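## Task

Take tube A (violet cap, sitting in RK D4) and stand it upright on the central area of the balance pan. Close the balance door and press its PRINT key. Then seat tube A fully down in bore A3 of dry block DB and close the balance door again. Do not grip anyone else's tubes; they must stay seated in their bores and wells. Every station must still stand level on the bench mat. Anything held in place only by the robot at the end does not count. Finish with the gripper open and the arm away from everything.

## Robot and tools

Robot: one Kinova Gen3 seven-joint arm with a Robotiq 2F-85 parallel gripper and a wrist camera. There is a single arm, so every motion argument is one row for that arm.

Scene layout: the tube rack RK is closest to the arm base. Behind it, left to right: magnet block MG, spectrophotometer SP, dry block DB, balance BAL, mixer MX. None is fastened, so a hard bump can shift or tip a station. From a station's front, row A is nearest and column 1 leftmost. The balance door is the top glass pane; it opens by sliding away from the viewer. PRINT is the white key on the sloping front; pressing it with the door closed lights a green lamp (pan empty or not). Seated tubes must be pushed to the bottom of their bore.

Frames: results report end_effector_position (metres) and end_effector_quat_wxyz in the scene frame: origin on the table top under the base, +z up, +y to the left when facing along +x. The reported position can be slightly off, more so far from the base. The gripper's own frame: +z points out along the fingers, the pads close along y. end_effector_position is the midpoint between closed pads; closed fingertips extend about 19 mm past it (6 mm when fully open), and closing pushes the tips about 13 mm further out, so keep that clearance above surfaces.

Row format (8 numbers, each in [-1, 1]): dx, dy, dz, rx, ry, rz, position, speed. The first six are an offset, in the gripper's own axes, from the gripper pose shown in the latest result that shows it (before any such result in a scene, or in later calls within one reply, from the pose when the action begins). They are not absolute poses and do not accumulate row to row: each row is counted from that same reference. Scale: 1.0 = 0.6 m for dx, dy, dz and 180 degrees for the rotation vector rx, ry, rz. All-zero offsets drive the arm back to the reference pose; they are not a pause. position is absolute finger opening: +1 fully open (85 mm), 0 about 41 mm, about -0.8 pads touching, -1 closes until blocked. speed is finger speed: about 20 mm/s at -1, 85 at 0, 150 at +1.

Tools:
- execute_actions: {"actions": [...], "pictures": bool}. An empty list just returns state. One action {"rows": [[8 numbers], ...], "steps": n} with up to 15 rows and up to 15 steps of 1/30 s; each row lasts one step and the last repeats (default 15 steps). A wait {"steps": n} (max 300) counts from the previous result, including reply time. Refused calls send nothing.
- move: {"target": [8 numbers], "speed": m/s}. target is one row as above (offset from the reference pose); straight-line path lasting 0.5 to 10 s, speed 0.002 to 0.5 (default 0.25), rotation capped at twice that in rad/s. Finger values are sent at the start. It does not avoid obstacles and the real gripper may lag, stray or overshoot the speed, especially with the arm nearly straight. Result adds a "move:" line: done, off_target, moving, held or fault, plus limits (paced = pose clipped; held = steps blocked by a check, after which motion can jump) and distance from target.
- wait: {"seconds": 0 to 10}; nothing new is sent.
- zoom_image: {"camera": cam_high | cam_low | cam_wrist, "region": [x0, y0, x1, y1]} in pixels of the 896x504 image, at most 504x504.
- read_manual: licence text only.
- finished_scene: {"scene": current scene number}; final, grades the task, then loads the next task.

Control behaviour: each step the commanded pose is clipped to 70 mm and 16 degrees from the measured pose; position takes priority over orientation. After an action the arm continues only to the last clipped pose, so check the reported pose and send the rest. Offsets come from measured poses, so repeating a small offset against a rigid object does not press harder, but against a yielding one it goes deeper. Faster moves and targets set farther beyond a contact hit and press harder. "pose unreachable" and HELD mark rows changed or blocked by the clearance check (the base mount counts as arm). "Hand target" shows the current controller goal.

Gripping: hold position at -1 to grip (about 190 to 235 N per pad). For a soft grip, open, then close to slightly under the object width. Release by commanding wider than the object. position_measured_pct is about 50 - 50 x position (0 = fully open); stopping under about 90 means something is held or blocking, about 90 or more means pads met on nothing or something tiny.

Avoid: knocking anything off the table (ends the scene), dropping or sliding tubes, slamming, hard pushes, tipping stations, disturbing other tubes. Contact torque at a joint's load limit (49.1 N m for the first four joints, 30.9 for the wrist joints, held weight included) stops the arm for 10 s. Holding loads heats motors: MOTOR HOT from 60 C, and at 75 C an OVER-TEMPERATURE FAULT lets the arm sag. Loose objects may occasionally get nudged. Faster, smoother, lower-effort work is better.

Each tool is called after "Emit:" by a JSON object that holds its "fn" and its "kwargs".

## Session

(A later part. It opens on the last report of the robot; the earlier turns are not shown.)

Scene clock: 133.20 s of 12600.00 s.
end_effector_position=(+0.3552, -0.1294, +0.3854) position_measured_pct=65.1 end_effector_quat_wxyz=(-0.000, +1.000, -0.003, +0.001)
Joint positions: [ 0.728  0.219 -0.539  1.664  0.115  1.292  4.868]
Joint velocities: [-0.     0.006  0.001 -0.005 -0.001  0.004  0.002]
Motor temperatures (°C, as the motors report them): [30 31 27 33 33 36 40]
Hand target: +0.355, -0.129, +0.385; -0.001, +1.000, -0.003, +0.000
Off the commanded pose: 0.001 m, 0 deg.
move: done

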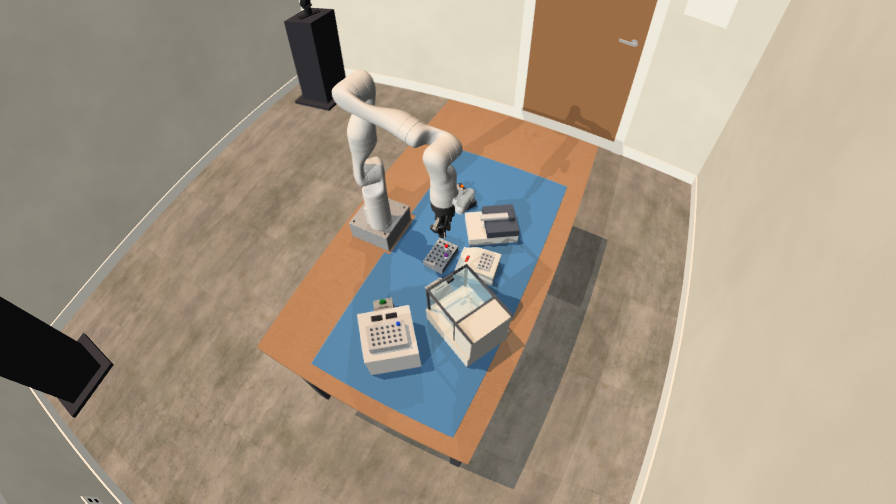

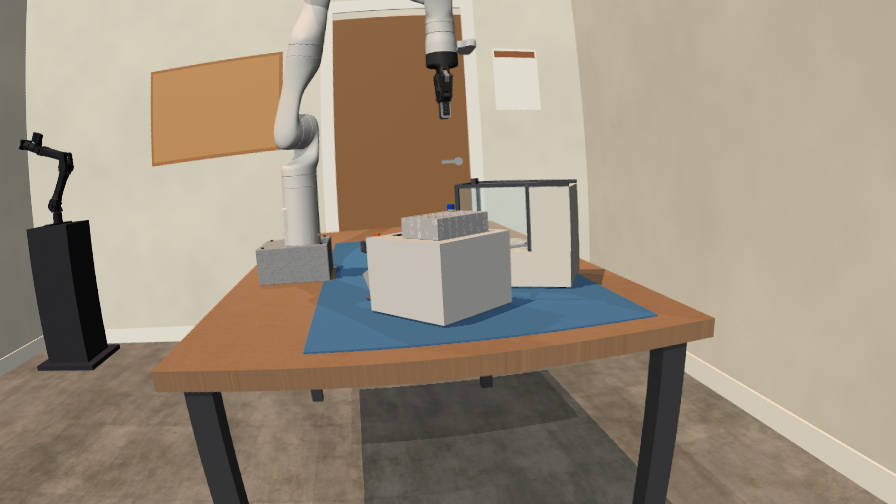

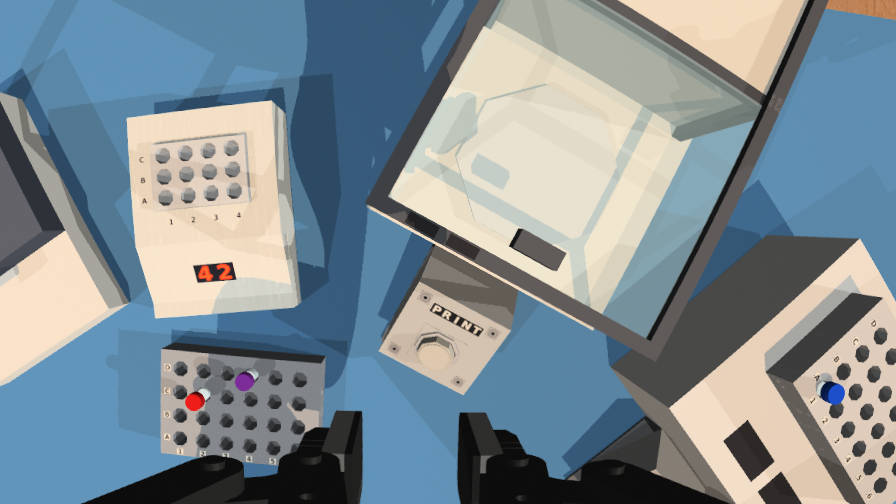

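Emit:
{"fn": "move", "kwargs": {"target": [0.03,0.1,0.14,0,0,0,-0.3,0], "speed": 0.2}}

Scene clock: 146.47 s of 12600.00 s.
end_effector_position=(+0.3734, -0.1894, +0.3018) position_measured_pct=65.1 end_effector_quat_wxyz=(-0.000, +1.000, -0.003, +0.001)
Joint positions: [ 0.771  0.389 -0.486  1.722  0.201  1.081  4.921]
Joint velocities: [-0.     0.006  0.002 -0.002  0.    -0.001  0.001]
Motor temperatures (°C, as the motors report them): [30 31 27 33 33 36 40]
Hand target: +0.373, -0.189, +0.302; -0.000, +1.000, -0.003, +0.001
Off the commanded pose: 0.001 m, 0 deg.
move: done

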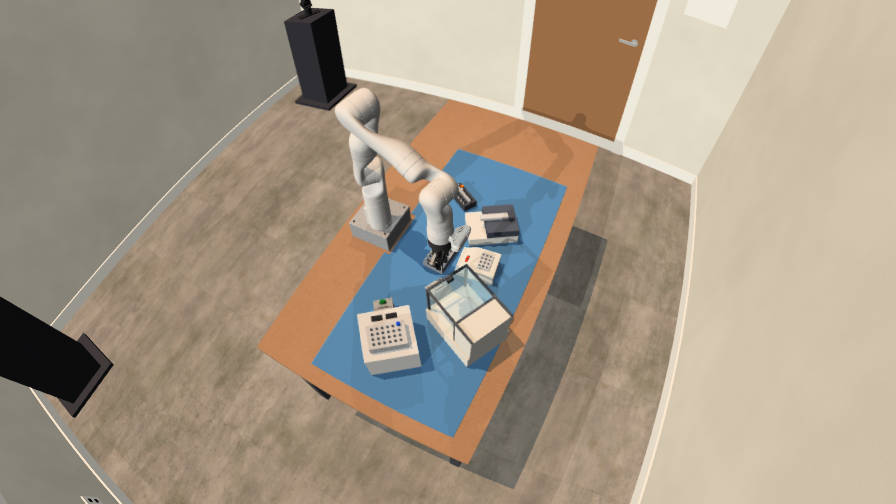

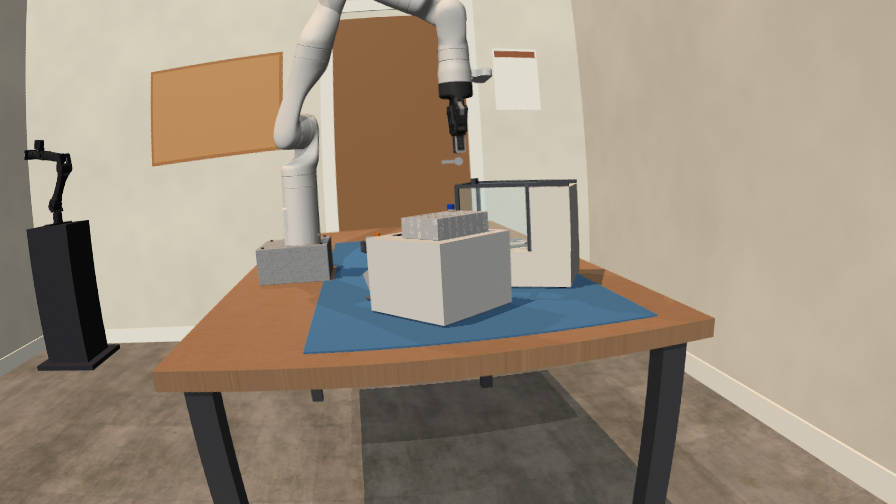

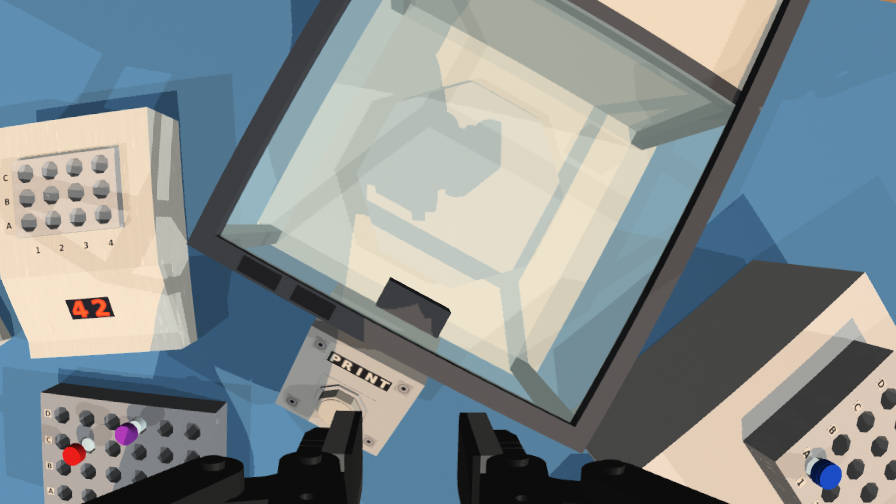

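Emit:
{"fn": "zoom_image", "kwargs": {"camera": "cam_wrist", "region": [280,220,580,400]}}

Emit:
{"fn": "zoom_image", "kwargs": {"camera": "cam_low", "region": [420,140,620,300]}}

Region (280, 220, 580, 400) of cam_wrist's 896x504 image, scaled by 1.680; it fills the top 302 rows of this view, and the rest is white.

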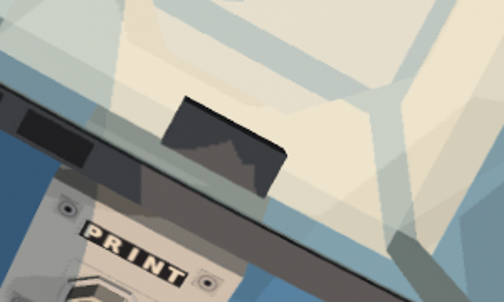

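Region (420, 140, 620, 300) of cam_low's 896x504 image, scaled by 2.520, with more detail than that image has; it fills the top 403 rows of this view, and the rest is white.

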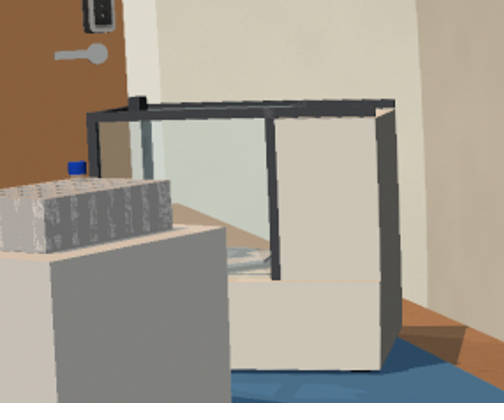

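Emit:
{"fn": "move", "kwargs": {"target": [0.053,0.004,0.05,0,0,-0.35,-0.3,0], "speed": 0.15}}

Scene clock: 175.20 s of 12600.00 s.
end_effector_position=(+0.4053, -0.1919, +0.2721) position_measured_pct=65.1 end_effector_quat_wxyz=(+0.000, +0.854, +0.520, +0.001)
Joint positions: [ 0.874  0.541 -0.722  1.669  0.395  1.084  5.834]
Joint velocities: [ 0.002  0.003 -0.002  0.     0.002 -0.     0.007]
Motor temperatures (°C, as the motors report them): [30 32 27 33 33 36 40]
Hand target: +0.405, -0.192, +0.272; +0.000, +0.854, +0.520, +0.001
Off the commanded pose: 0.000 m, 0 deg.
move: done

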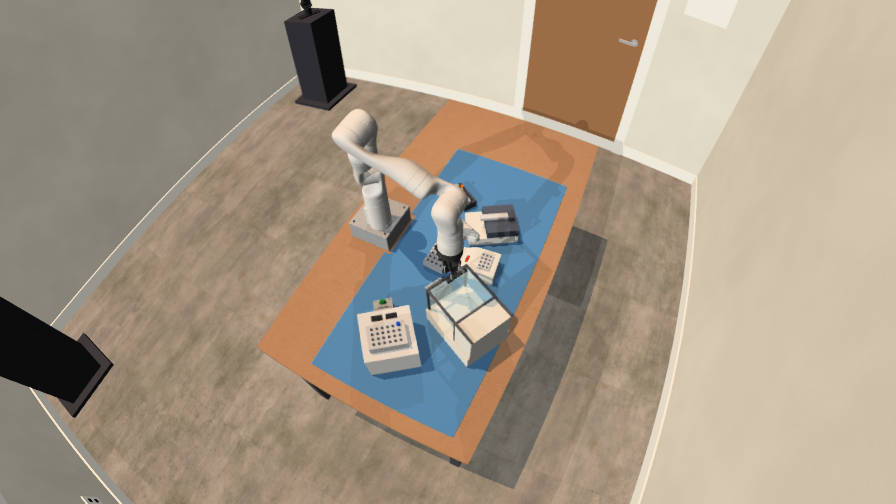

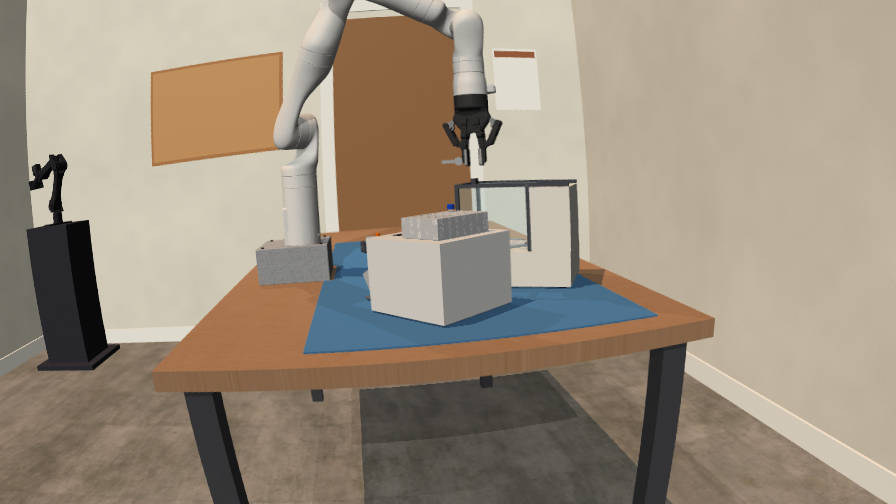

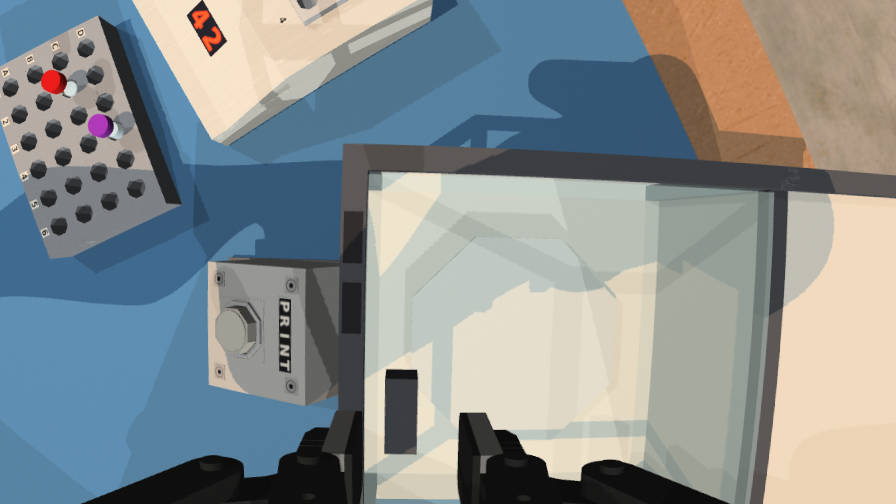

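Emit:
{"fn": "move", "kwargs": {"target": [0,-0.005,0.05,0,0,0,-0.3,0], "speed": 0.05}}

Emit:
{"fn": "zoom_image", "kwargs": {"camera": "cam_low", "region": [420,140,540,220]}}

Scene clock: 185.30 s of 12600.00 s.
end_effector_position=(+0.4027, -0.1907, +0.2422) position_measured_pct=65.1 end_effector_quat_wxyz=(+0.001, +0.854, +0.520, +0.001)
Joint positions: [ 0.861  0.575 -0.702  1.724  0.43   1.003  5.801]
Joint velocities: [-0.001  0.002  0.002  0.003 -0.    -0.003 -0.001]
Motor temperatures (°C, as the motors report them): [30 32 27 33 33 36 40]
Hand target: +0.403, -0.191, +0.242; +0.000, +0.854, +0.520, +0.001
Off the commanded pose: 0.000 m, 0 deg.
move: done

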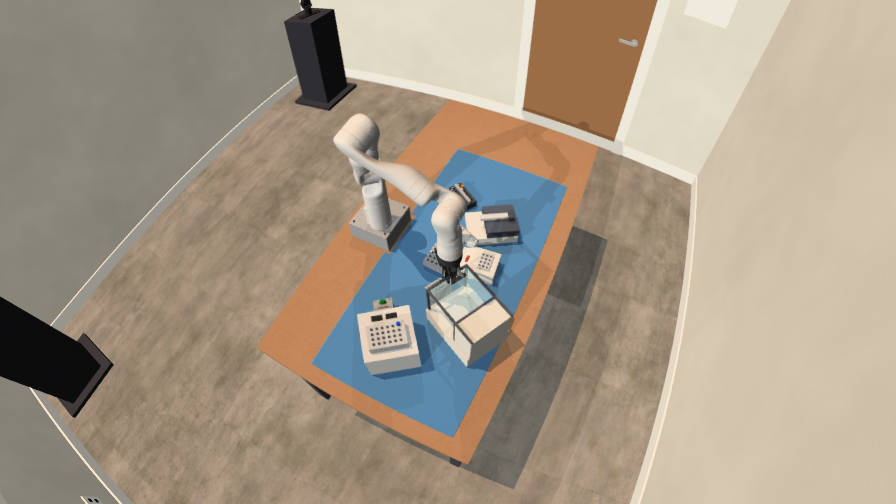

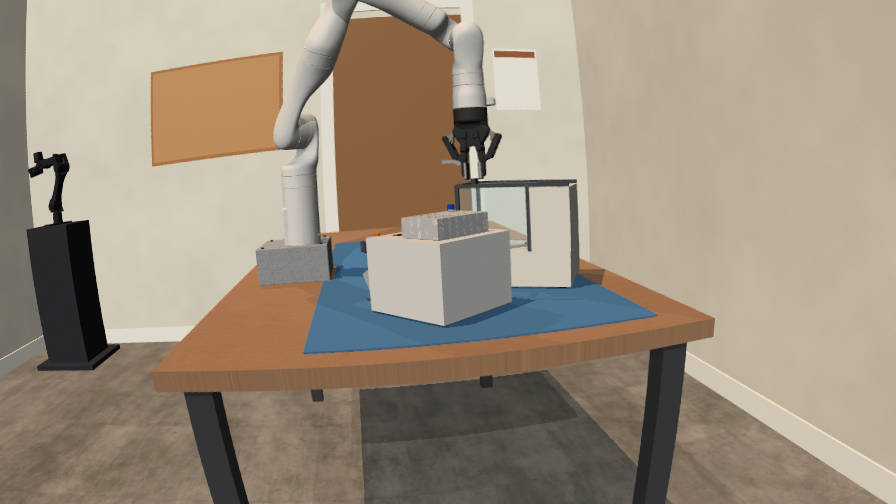

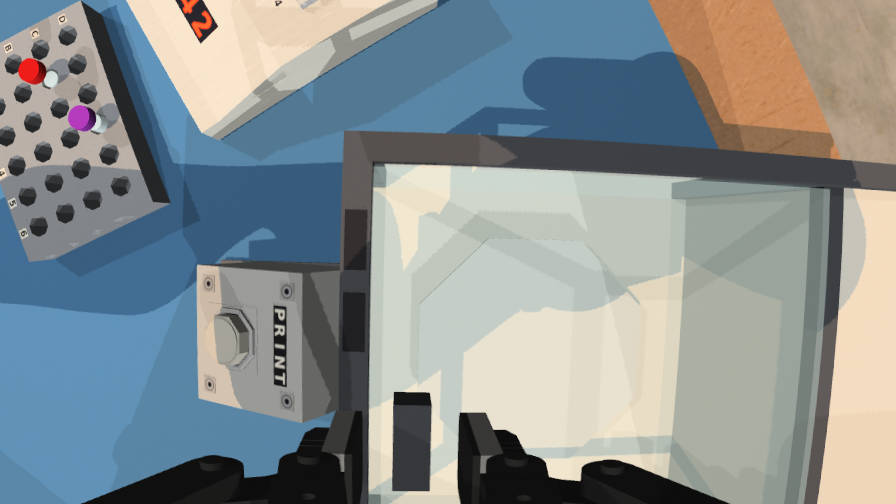

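Region (420, 140, 540, 220) of cam_low's 896x504 image, scaled by 4.200, with more detail than that image has.

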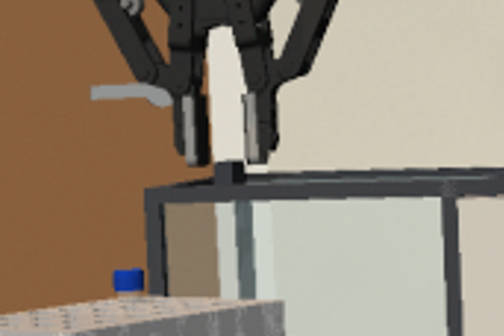

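Emit:
{"fn": "move", "kwargs": {"target": [0.006,0,0.012,0,0,0,-0.3,0], "speed": 0.02}}

Emit:
{"fn": "zoom_image", "kwargs": {"camera": "cam_low", "region": [420,140,540,220]}}

Scene clock: 190.23 s of 12600.00 s.
end_effector_position=(+0.4044, -0.1876, +0.2352) position_measured_pct=65.1 end_effector_quat_wxyz=(+0.001, +0.854, +0.520, +0.001)
Joint positions: [ 0.849  0.586 -0.696  1.734  0.439  0.985  5.786]
Joint velocities: [-0.003  0.002  0.002  0.001  0.002 -0.002 -0.004]
Motor temperatures (°C, as the motors report them): [30 32 27 33 33 36 40]
Hand target: +0.404, -0.187, +0.235; +0.001, +0.854, +0.520, +0.001
Off the commanded pose: 0.000 m, 0 deg.
move: done

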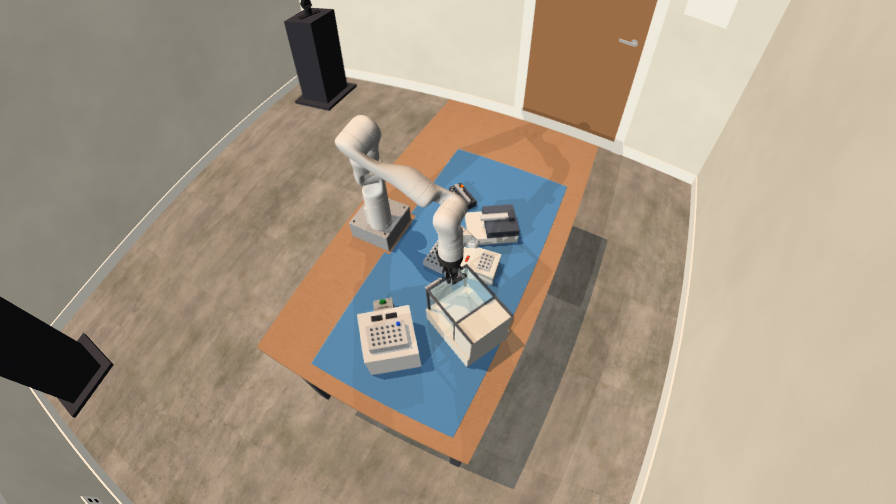

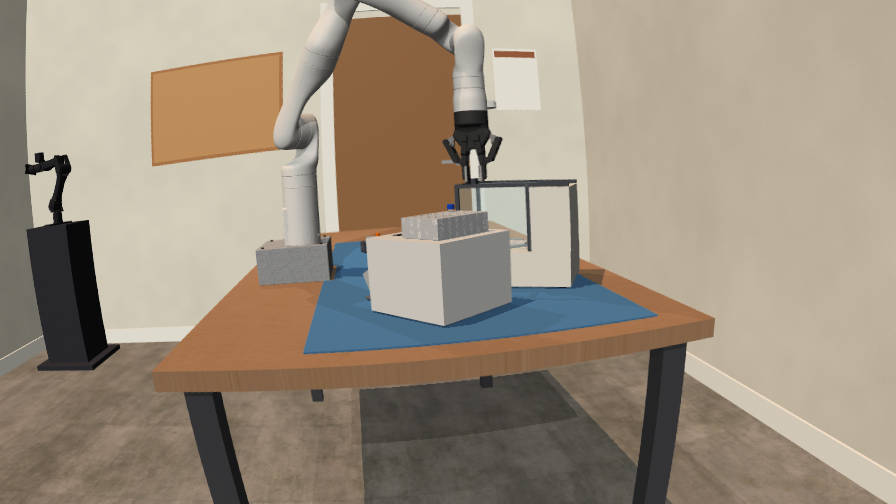

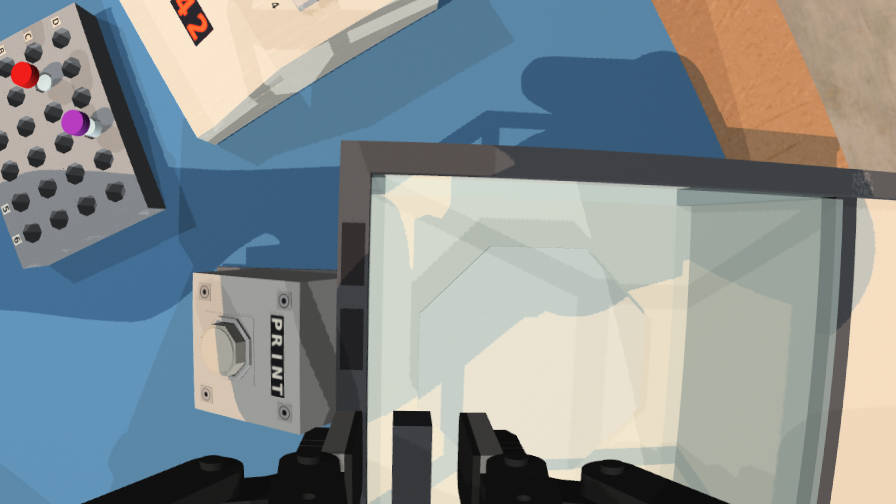

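Region (420, 140, 540, 220) of cam_low's 896x504 image, scaled by 4.200, with more detail than that image has.

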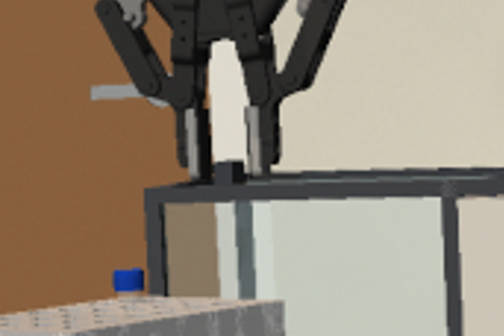

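Emit:
{"fn": "move", "kwargs": {"target": [0,0.09,0,0,0,0,-0.3,0], "speed": 0.04}}

Scene clock: 194.50 s of 12600.00 s.
end_effector_position=(+0.4517, -0.2118, +0.2353) position_measured_pct=65.1 end_effector_quat_wxyz=(-0.000, +0.854, +0.520, +0.000)
Joint positions: [ 0.799  0.685 -0.67   1.541  0.462  1.081  5.817]
Joint velocities: [-0.002  0.003  0.001 -0.005  0.001  0.004  0.001]
Motor temperatures (°C, as the motors report them): [30 32 27 33 33 36 40]
Hand target: +0.452, -0.212, +0.235; +0.001, +0.854, +0.520, +0.001
Off the commanded pose: 0.001 m, 0 deg.
move: done

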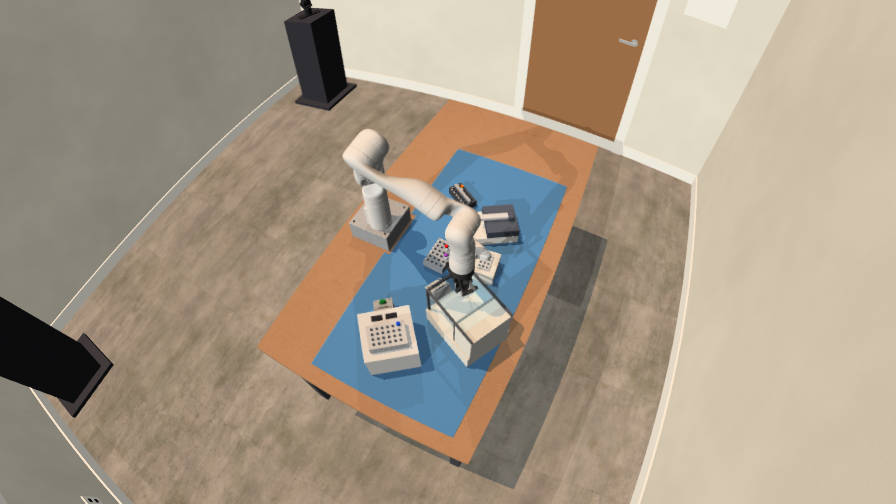

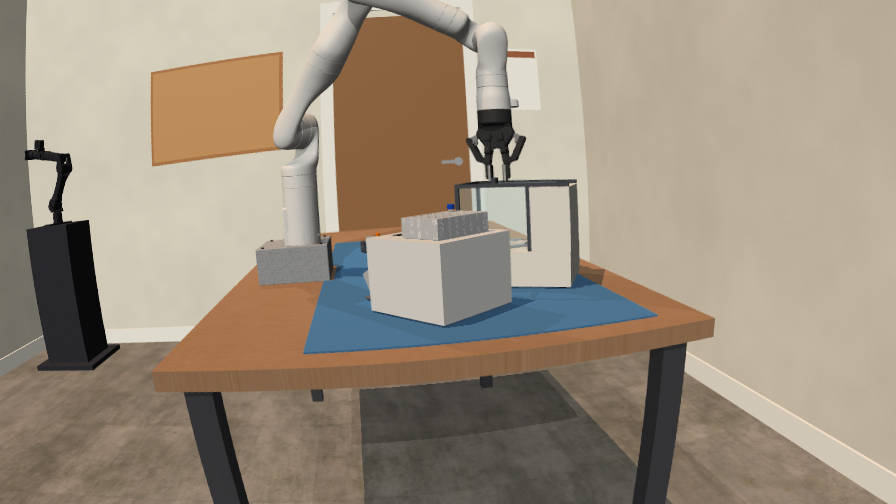

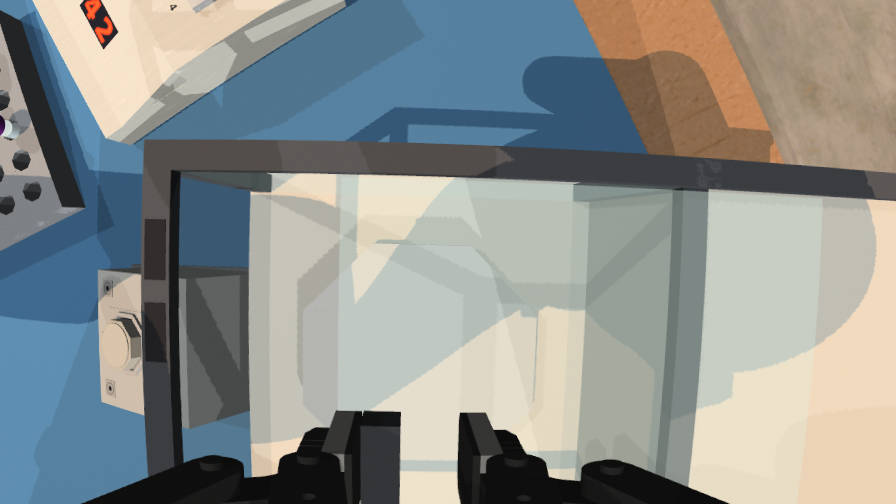

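Emit:
{"fn": "move", "kwargs": {"target": [0,0.1,0,0,0,0,-0.3,0], "speed": 0.04}}

Scene clock: 199.00 s of 12600.00 s.
end_effector_position=(+0.5044, -0.2389, +0.2353) position_measured_pct=65.1 end_effector_quat_wxyz=(-0.001, +0.854, +0.520, -0.001)
Joint positions: [ 0.738  0.801 -0.645  1.3    0.481  1.2    5.867]
Joint velocities: [-0.002  0.003  0.    -0.005  0.001  0.003  0.001]
Motor temperatures (°C, as the motors report them): [30 32 27 33 33 36 40]
Hand target: +0.505, -0.239, +0.236; -0.000, +0.854, +0.520, +0.000
Off the commanded pose: 0.001 m, 0 deg.
move: done

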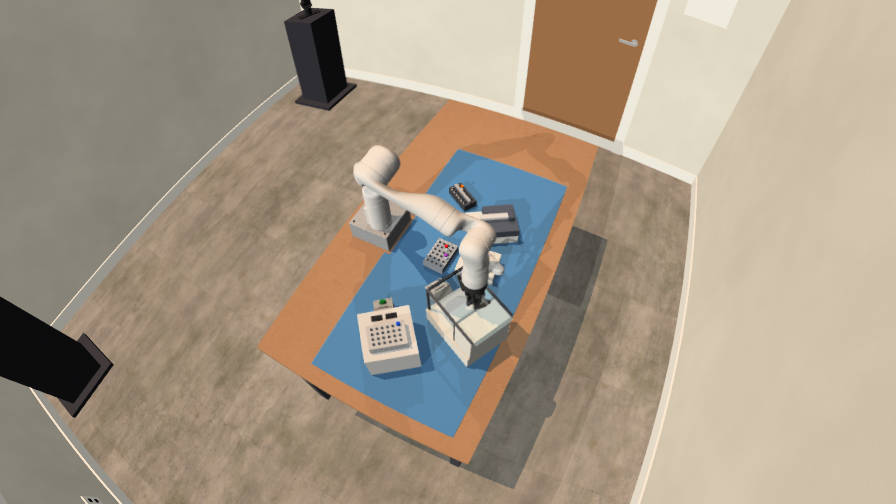

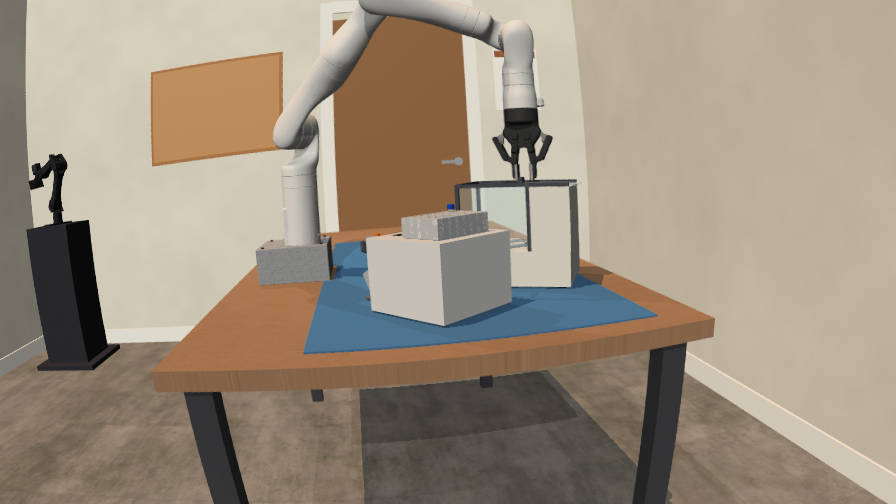

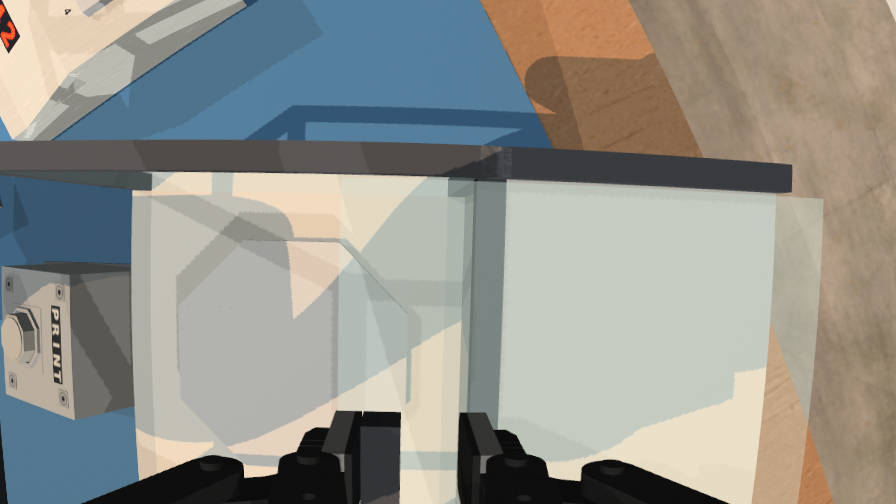

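Emit:
{"fn": "move", "kwargs": {"target": [0,0.05,0,0,0,0,-0.3,0], "speed": 0.03}}

Scene clock: 210.17 s of 12600.00 s.
end_effector_position=(+0.5266, -0.2501, +0.2366) position_measured_pct=65.1 end_effector_quat_wxyz=(-0.005, +0.853, +0.521, -0.004)
Joint positions: [ 0.705  0.859 -0.634  1.168  0.487  1.277  5.898]
Joint velocities: [-0.002  0.003 -0.001 -0.008  0.001  0.005  0.   ]
Motor temperatures (°C, as the motors report them): [30 32 27 33 33 36 40]
Hand target: +0.531, -0.253, +0.235; -0.001, +0.854, +0.520, -0.000
Off the commanded pose: 0.005 m, 1 deg.
move: off_target

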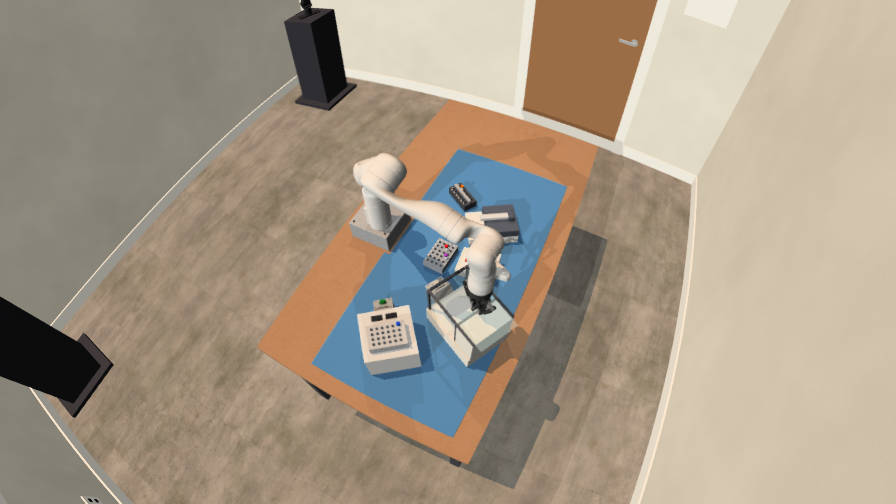

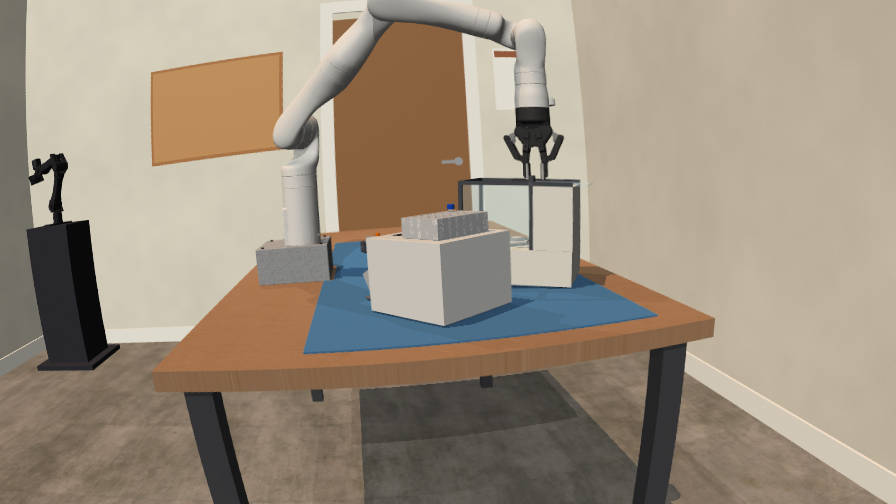

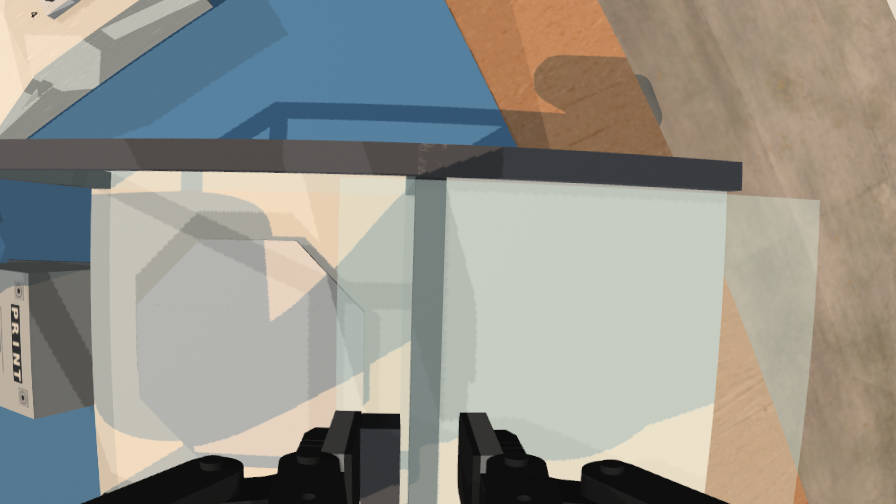

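Emit:
{"fn": "move", "kwargs": {"target": [0,-0.008,-0.03,0,0,0,-0.3,0], "speed": 0.05}}

Emit:
{"fn": "move", "kwargs": {"target": [0,-0.2,-0.2,0,0,0.5,-0.3,0], "speed": 0.2}}

Scene clock: 217.97 s of 12600.00 s.
end_effector_position=(+0.5225, -0.2479, +0.2544) position_measured_pct=65.1 end_effector_quat_wxyz=(-0.005, +0.853, +0.521, -0.005)
Joint positions: [ 0.709  0.832 -0.642  1.163  0.475  1.307  5.903]
Joint velocities: [ 0.001 -0.003  0.    -0.001  0.     0.003  0.001]
Motor temperatures (°C, as the motors report them): [30 32 27 34 33 36 40]
Hand target: +0.523, -0.248, +0.255; -0.005, +0.853, +0.521, -0.004
Off the commanded pose: 0.000 m, 0 deg.
move: done

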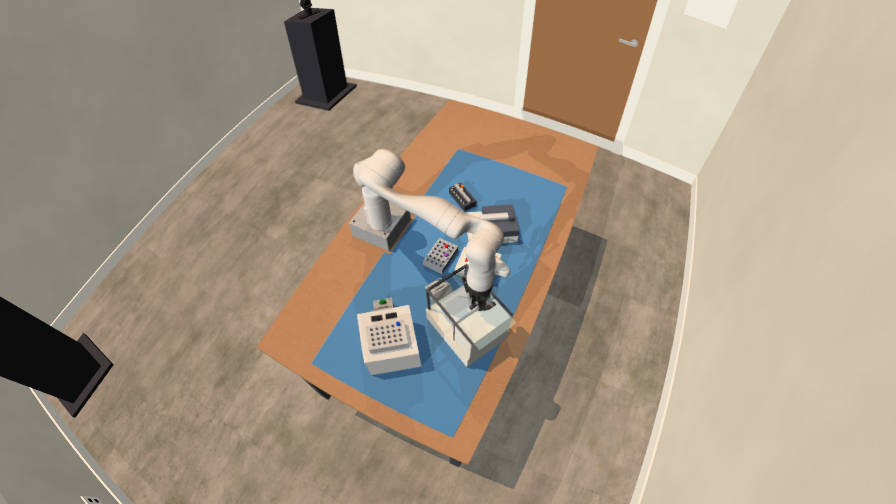

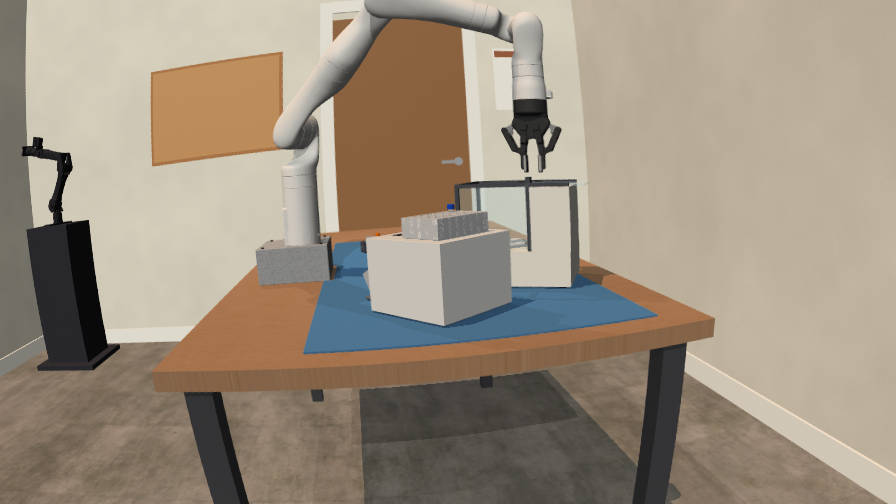

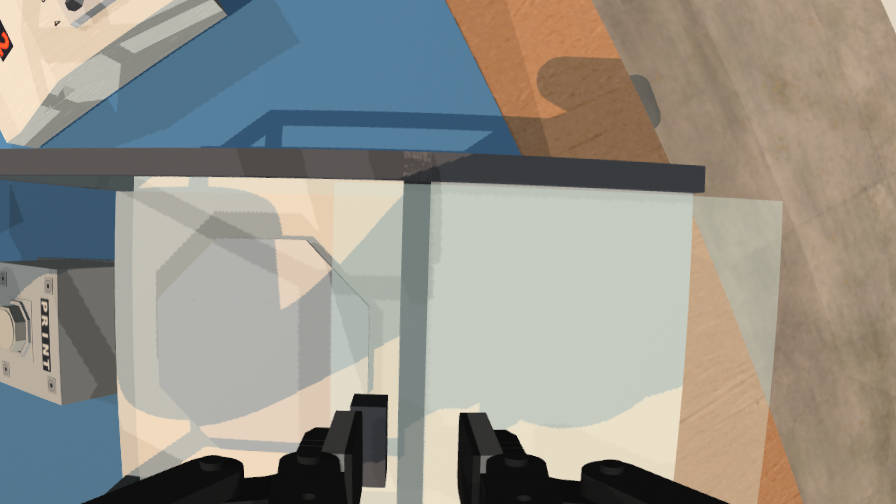

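Scene clock: 222.30 s of 12600.00 s.
end_effector_position=(+0.4169, -0.1939, +0.3754) position_measured_pct=65.1 end_effector_quat_wxyz=(-0.001, +0.972, -0.235, -0.007)
Joint positions: [ 0.632  0.411 -0.369  1.417  0.147  1.358  4.487]
Joint velocities: [-0.002 -0.004 -0.     0.002  0.001  0.    -0.005]
Motor temperatures (°C, as the motors report them): [30 33 27 34 33 36 40]
Hand target: +0.417, -0.194, +0.376; -0.001, +0.972, -0.235, -0.007
Off the commanded pose: 0.001 m, 0 deg.
move: done

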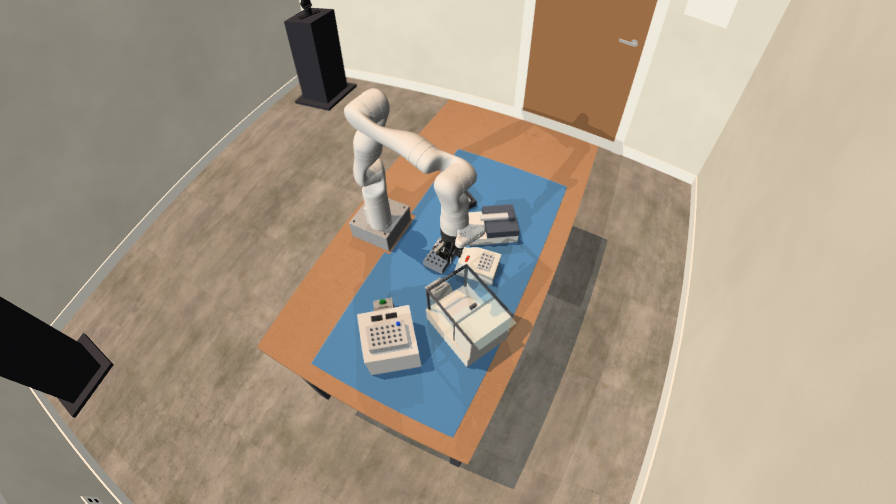

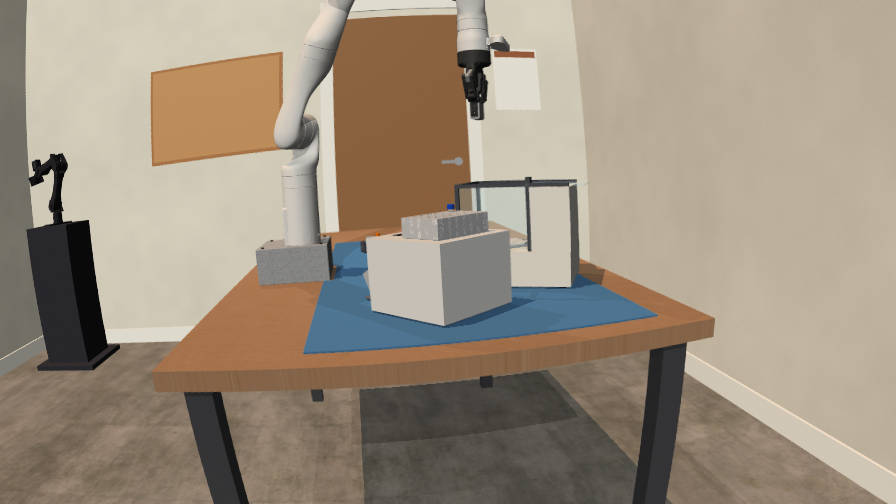

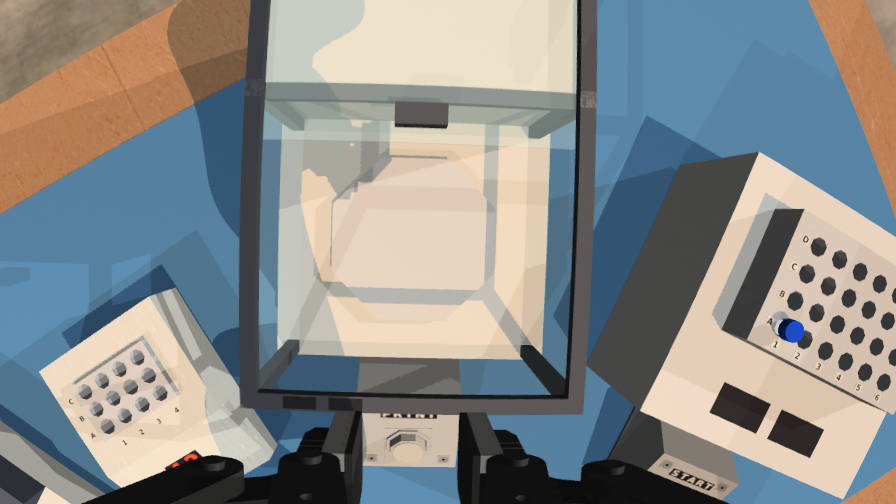

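Emit:
{"fn": "move", "kwargs": {"target": [-0.312,-0.181,0.430,-0.0006,0.0045,-0.151,-0.3,0], "speed": 0.25}}

Scene clock: 255.70 s of 12600.00 s.
end_effector_position=(+0.2965, -0.0129, +0.1199) position_measured_pct=65.1 end_effector_quat_wxyz=(+0.001, +1.000, -0.002, -0.000)
Joint positions: [ 0.196  0.553 -0.303  2.335  0.529  0.318  4.13 ]
Joint velocities: [-0.033  0.002  0.013  0.006  0.014 -0.009 -0.02 ]
Motor temperatures (°C, as the motors report them): [30 33 27 34 33 36 40]
Hand target: +0.296, -0.012, +0.120; +0.001, +1.000, -0.001, -0.000
Off the commanded pose: 0.003 m, 0 deg.
move: done

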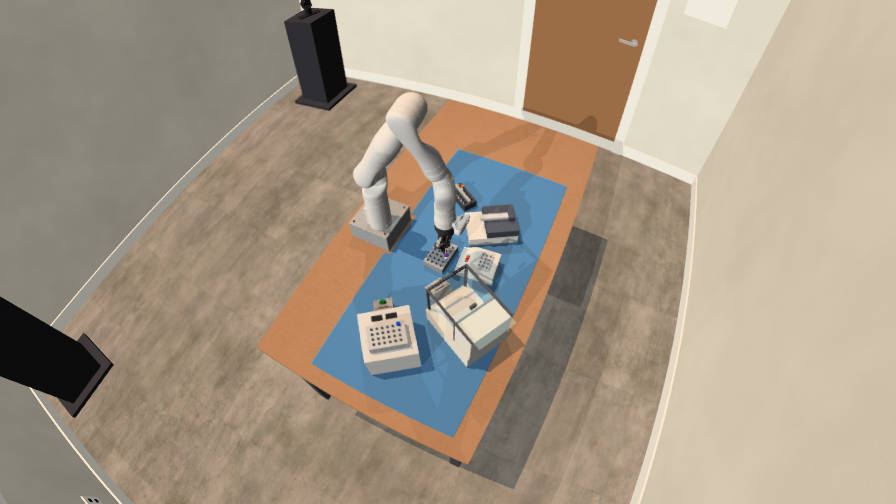

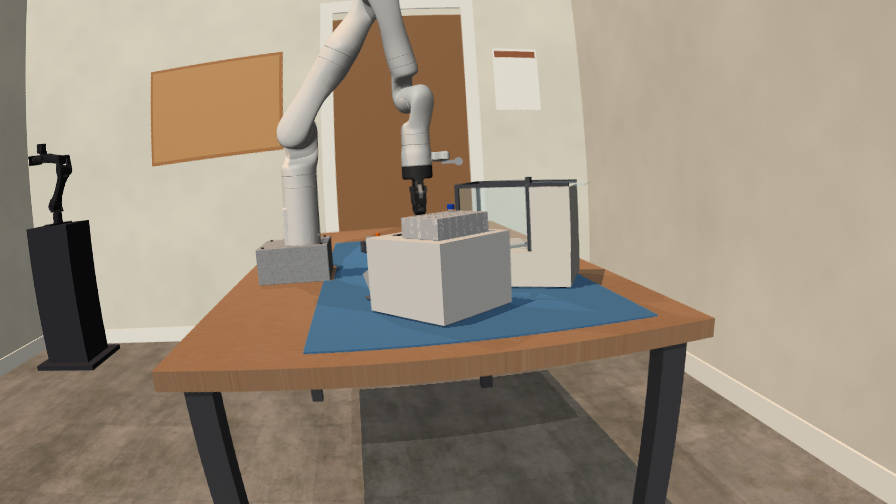

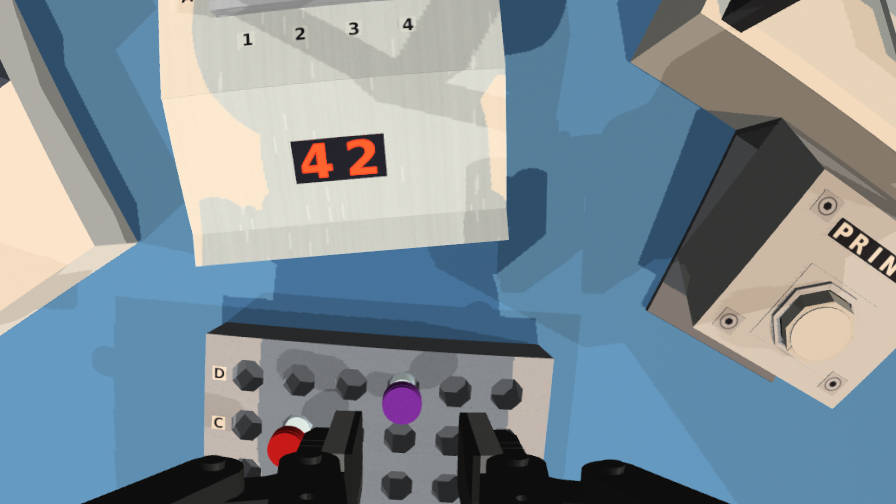

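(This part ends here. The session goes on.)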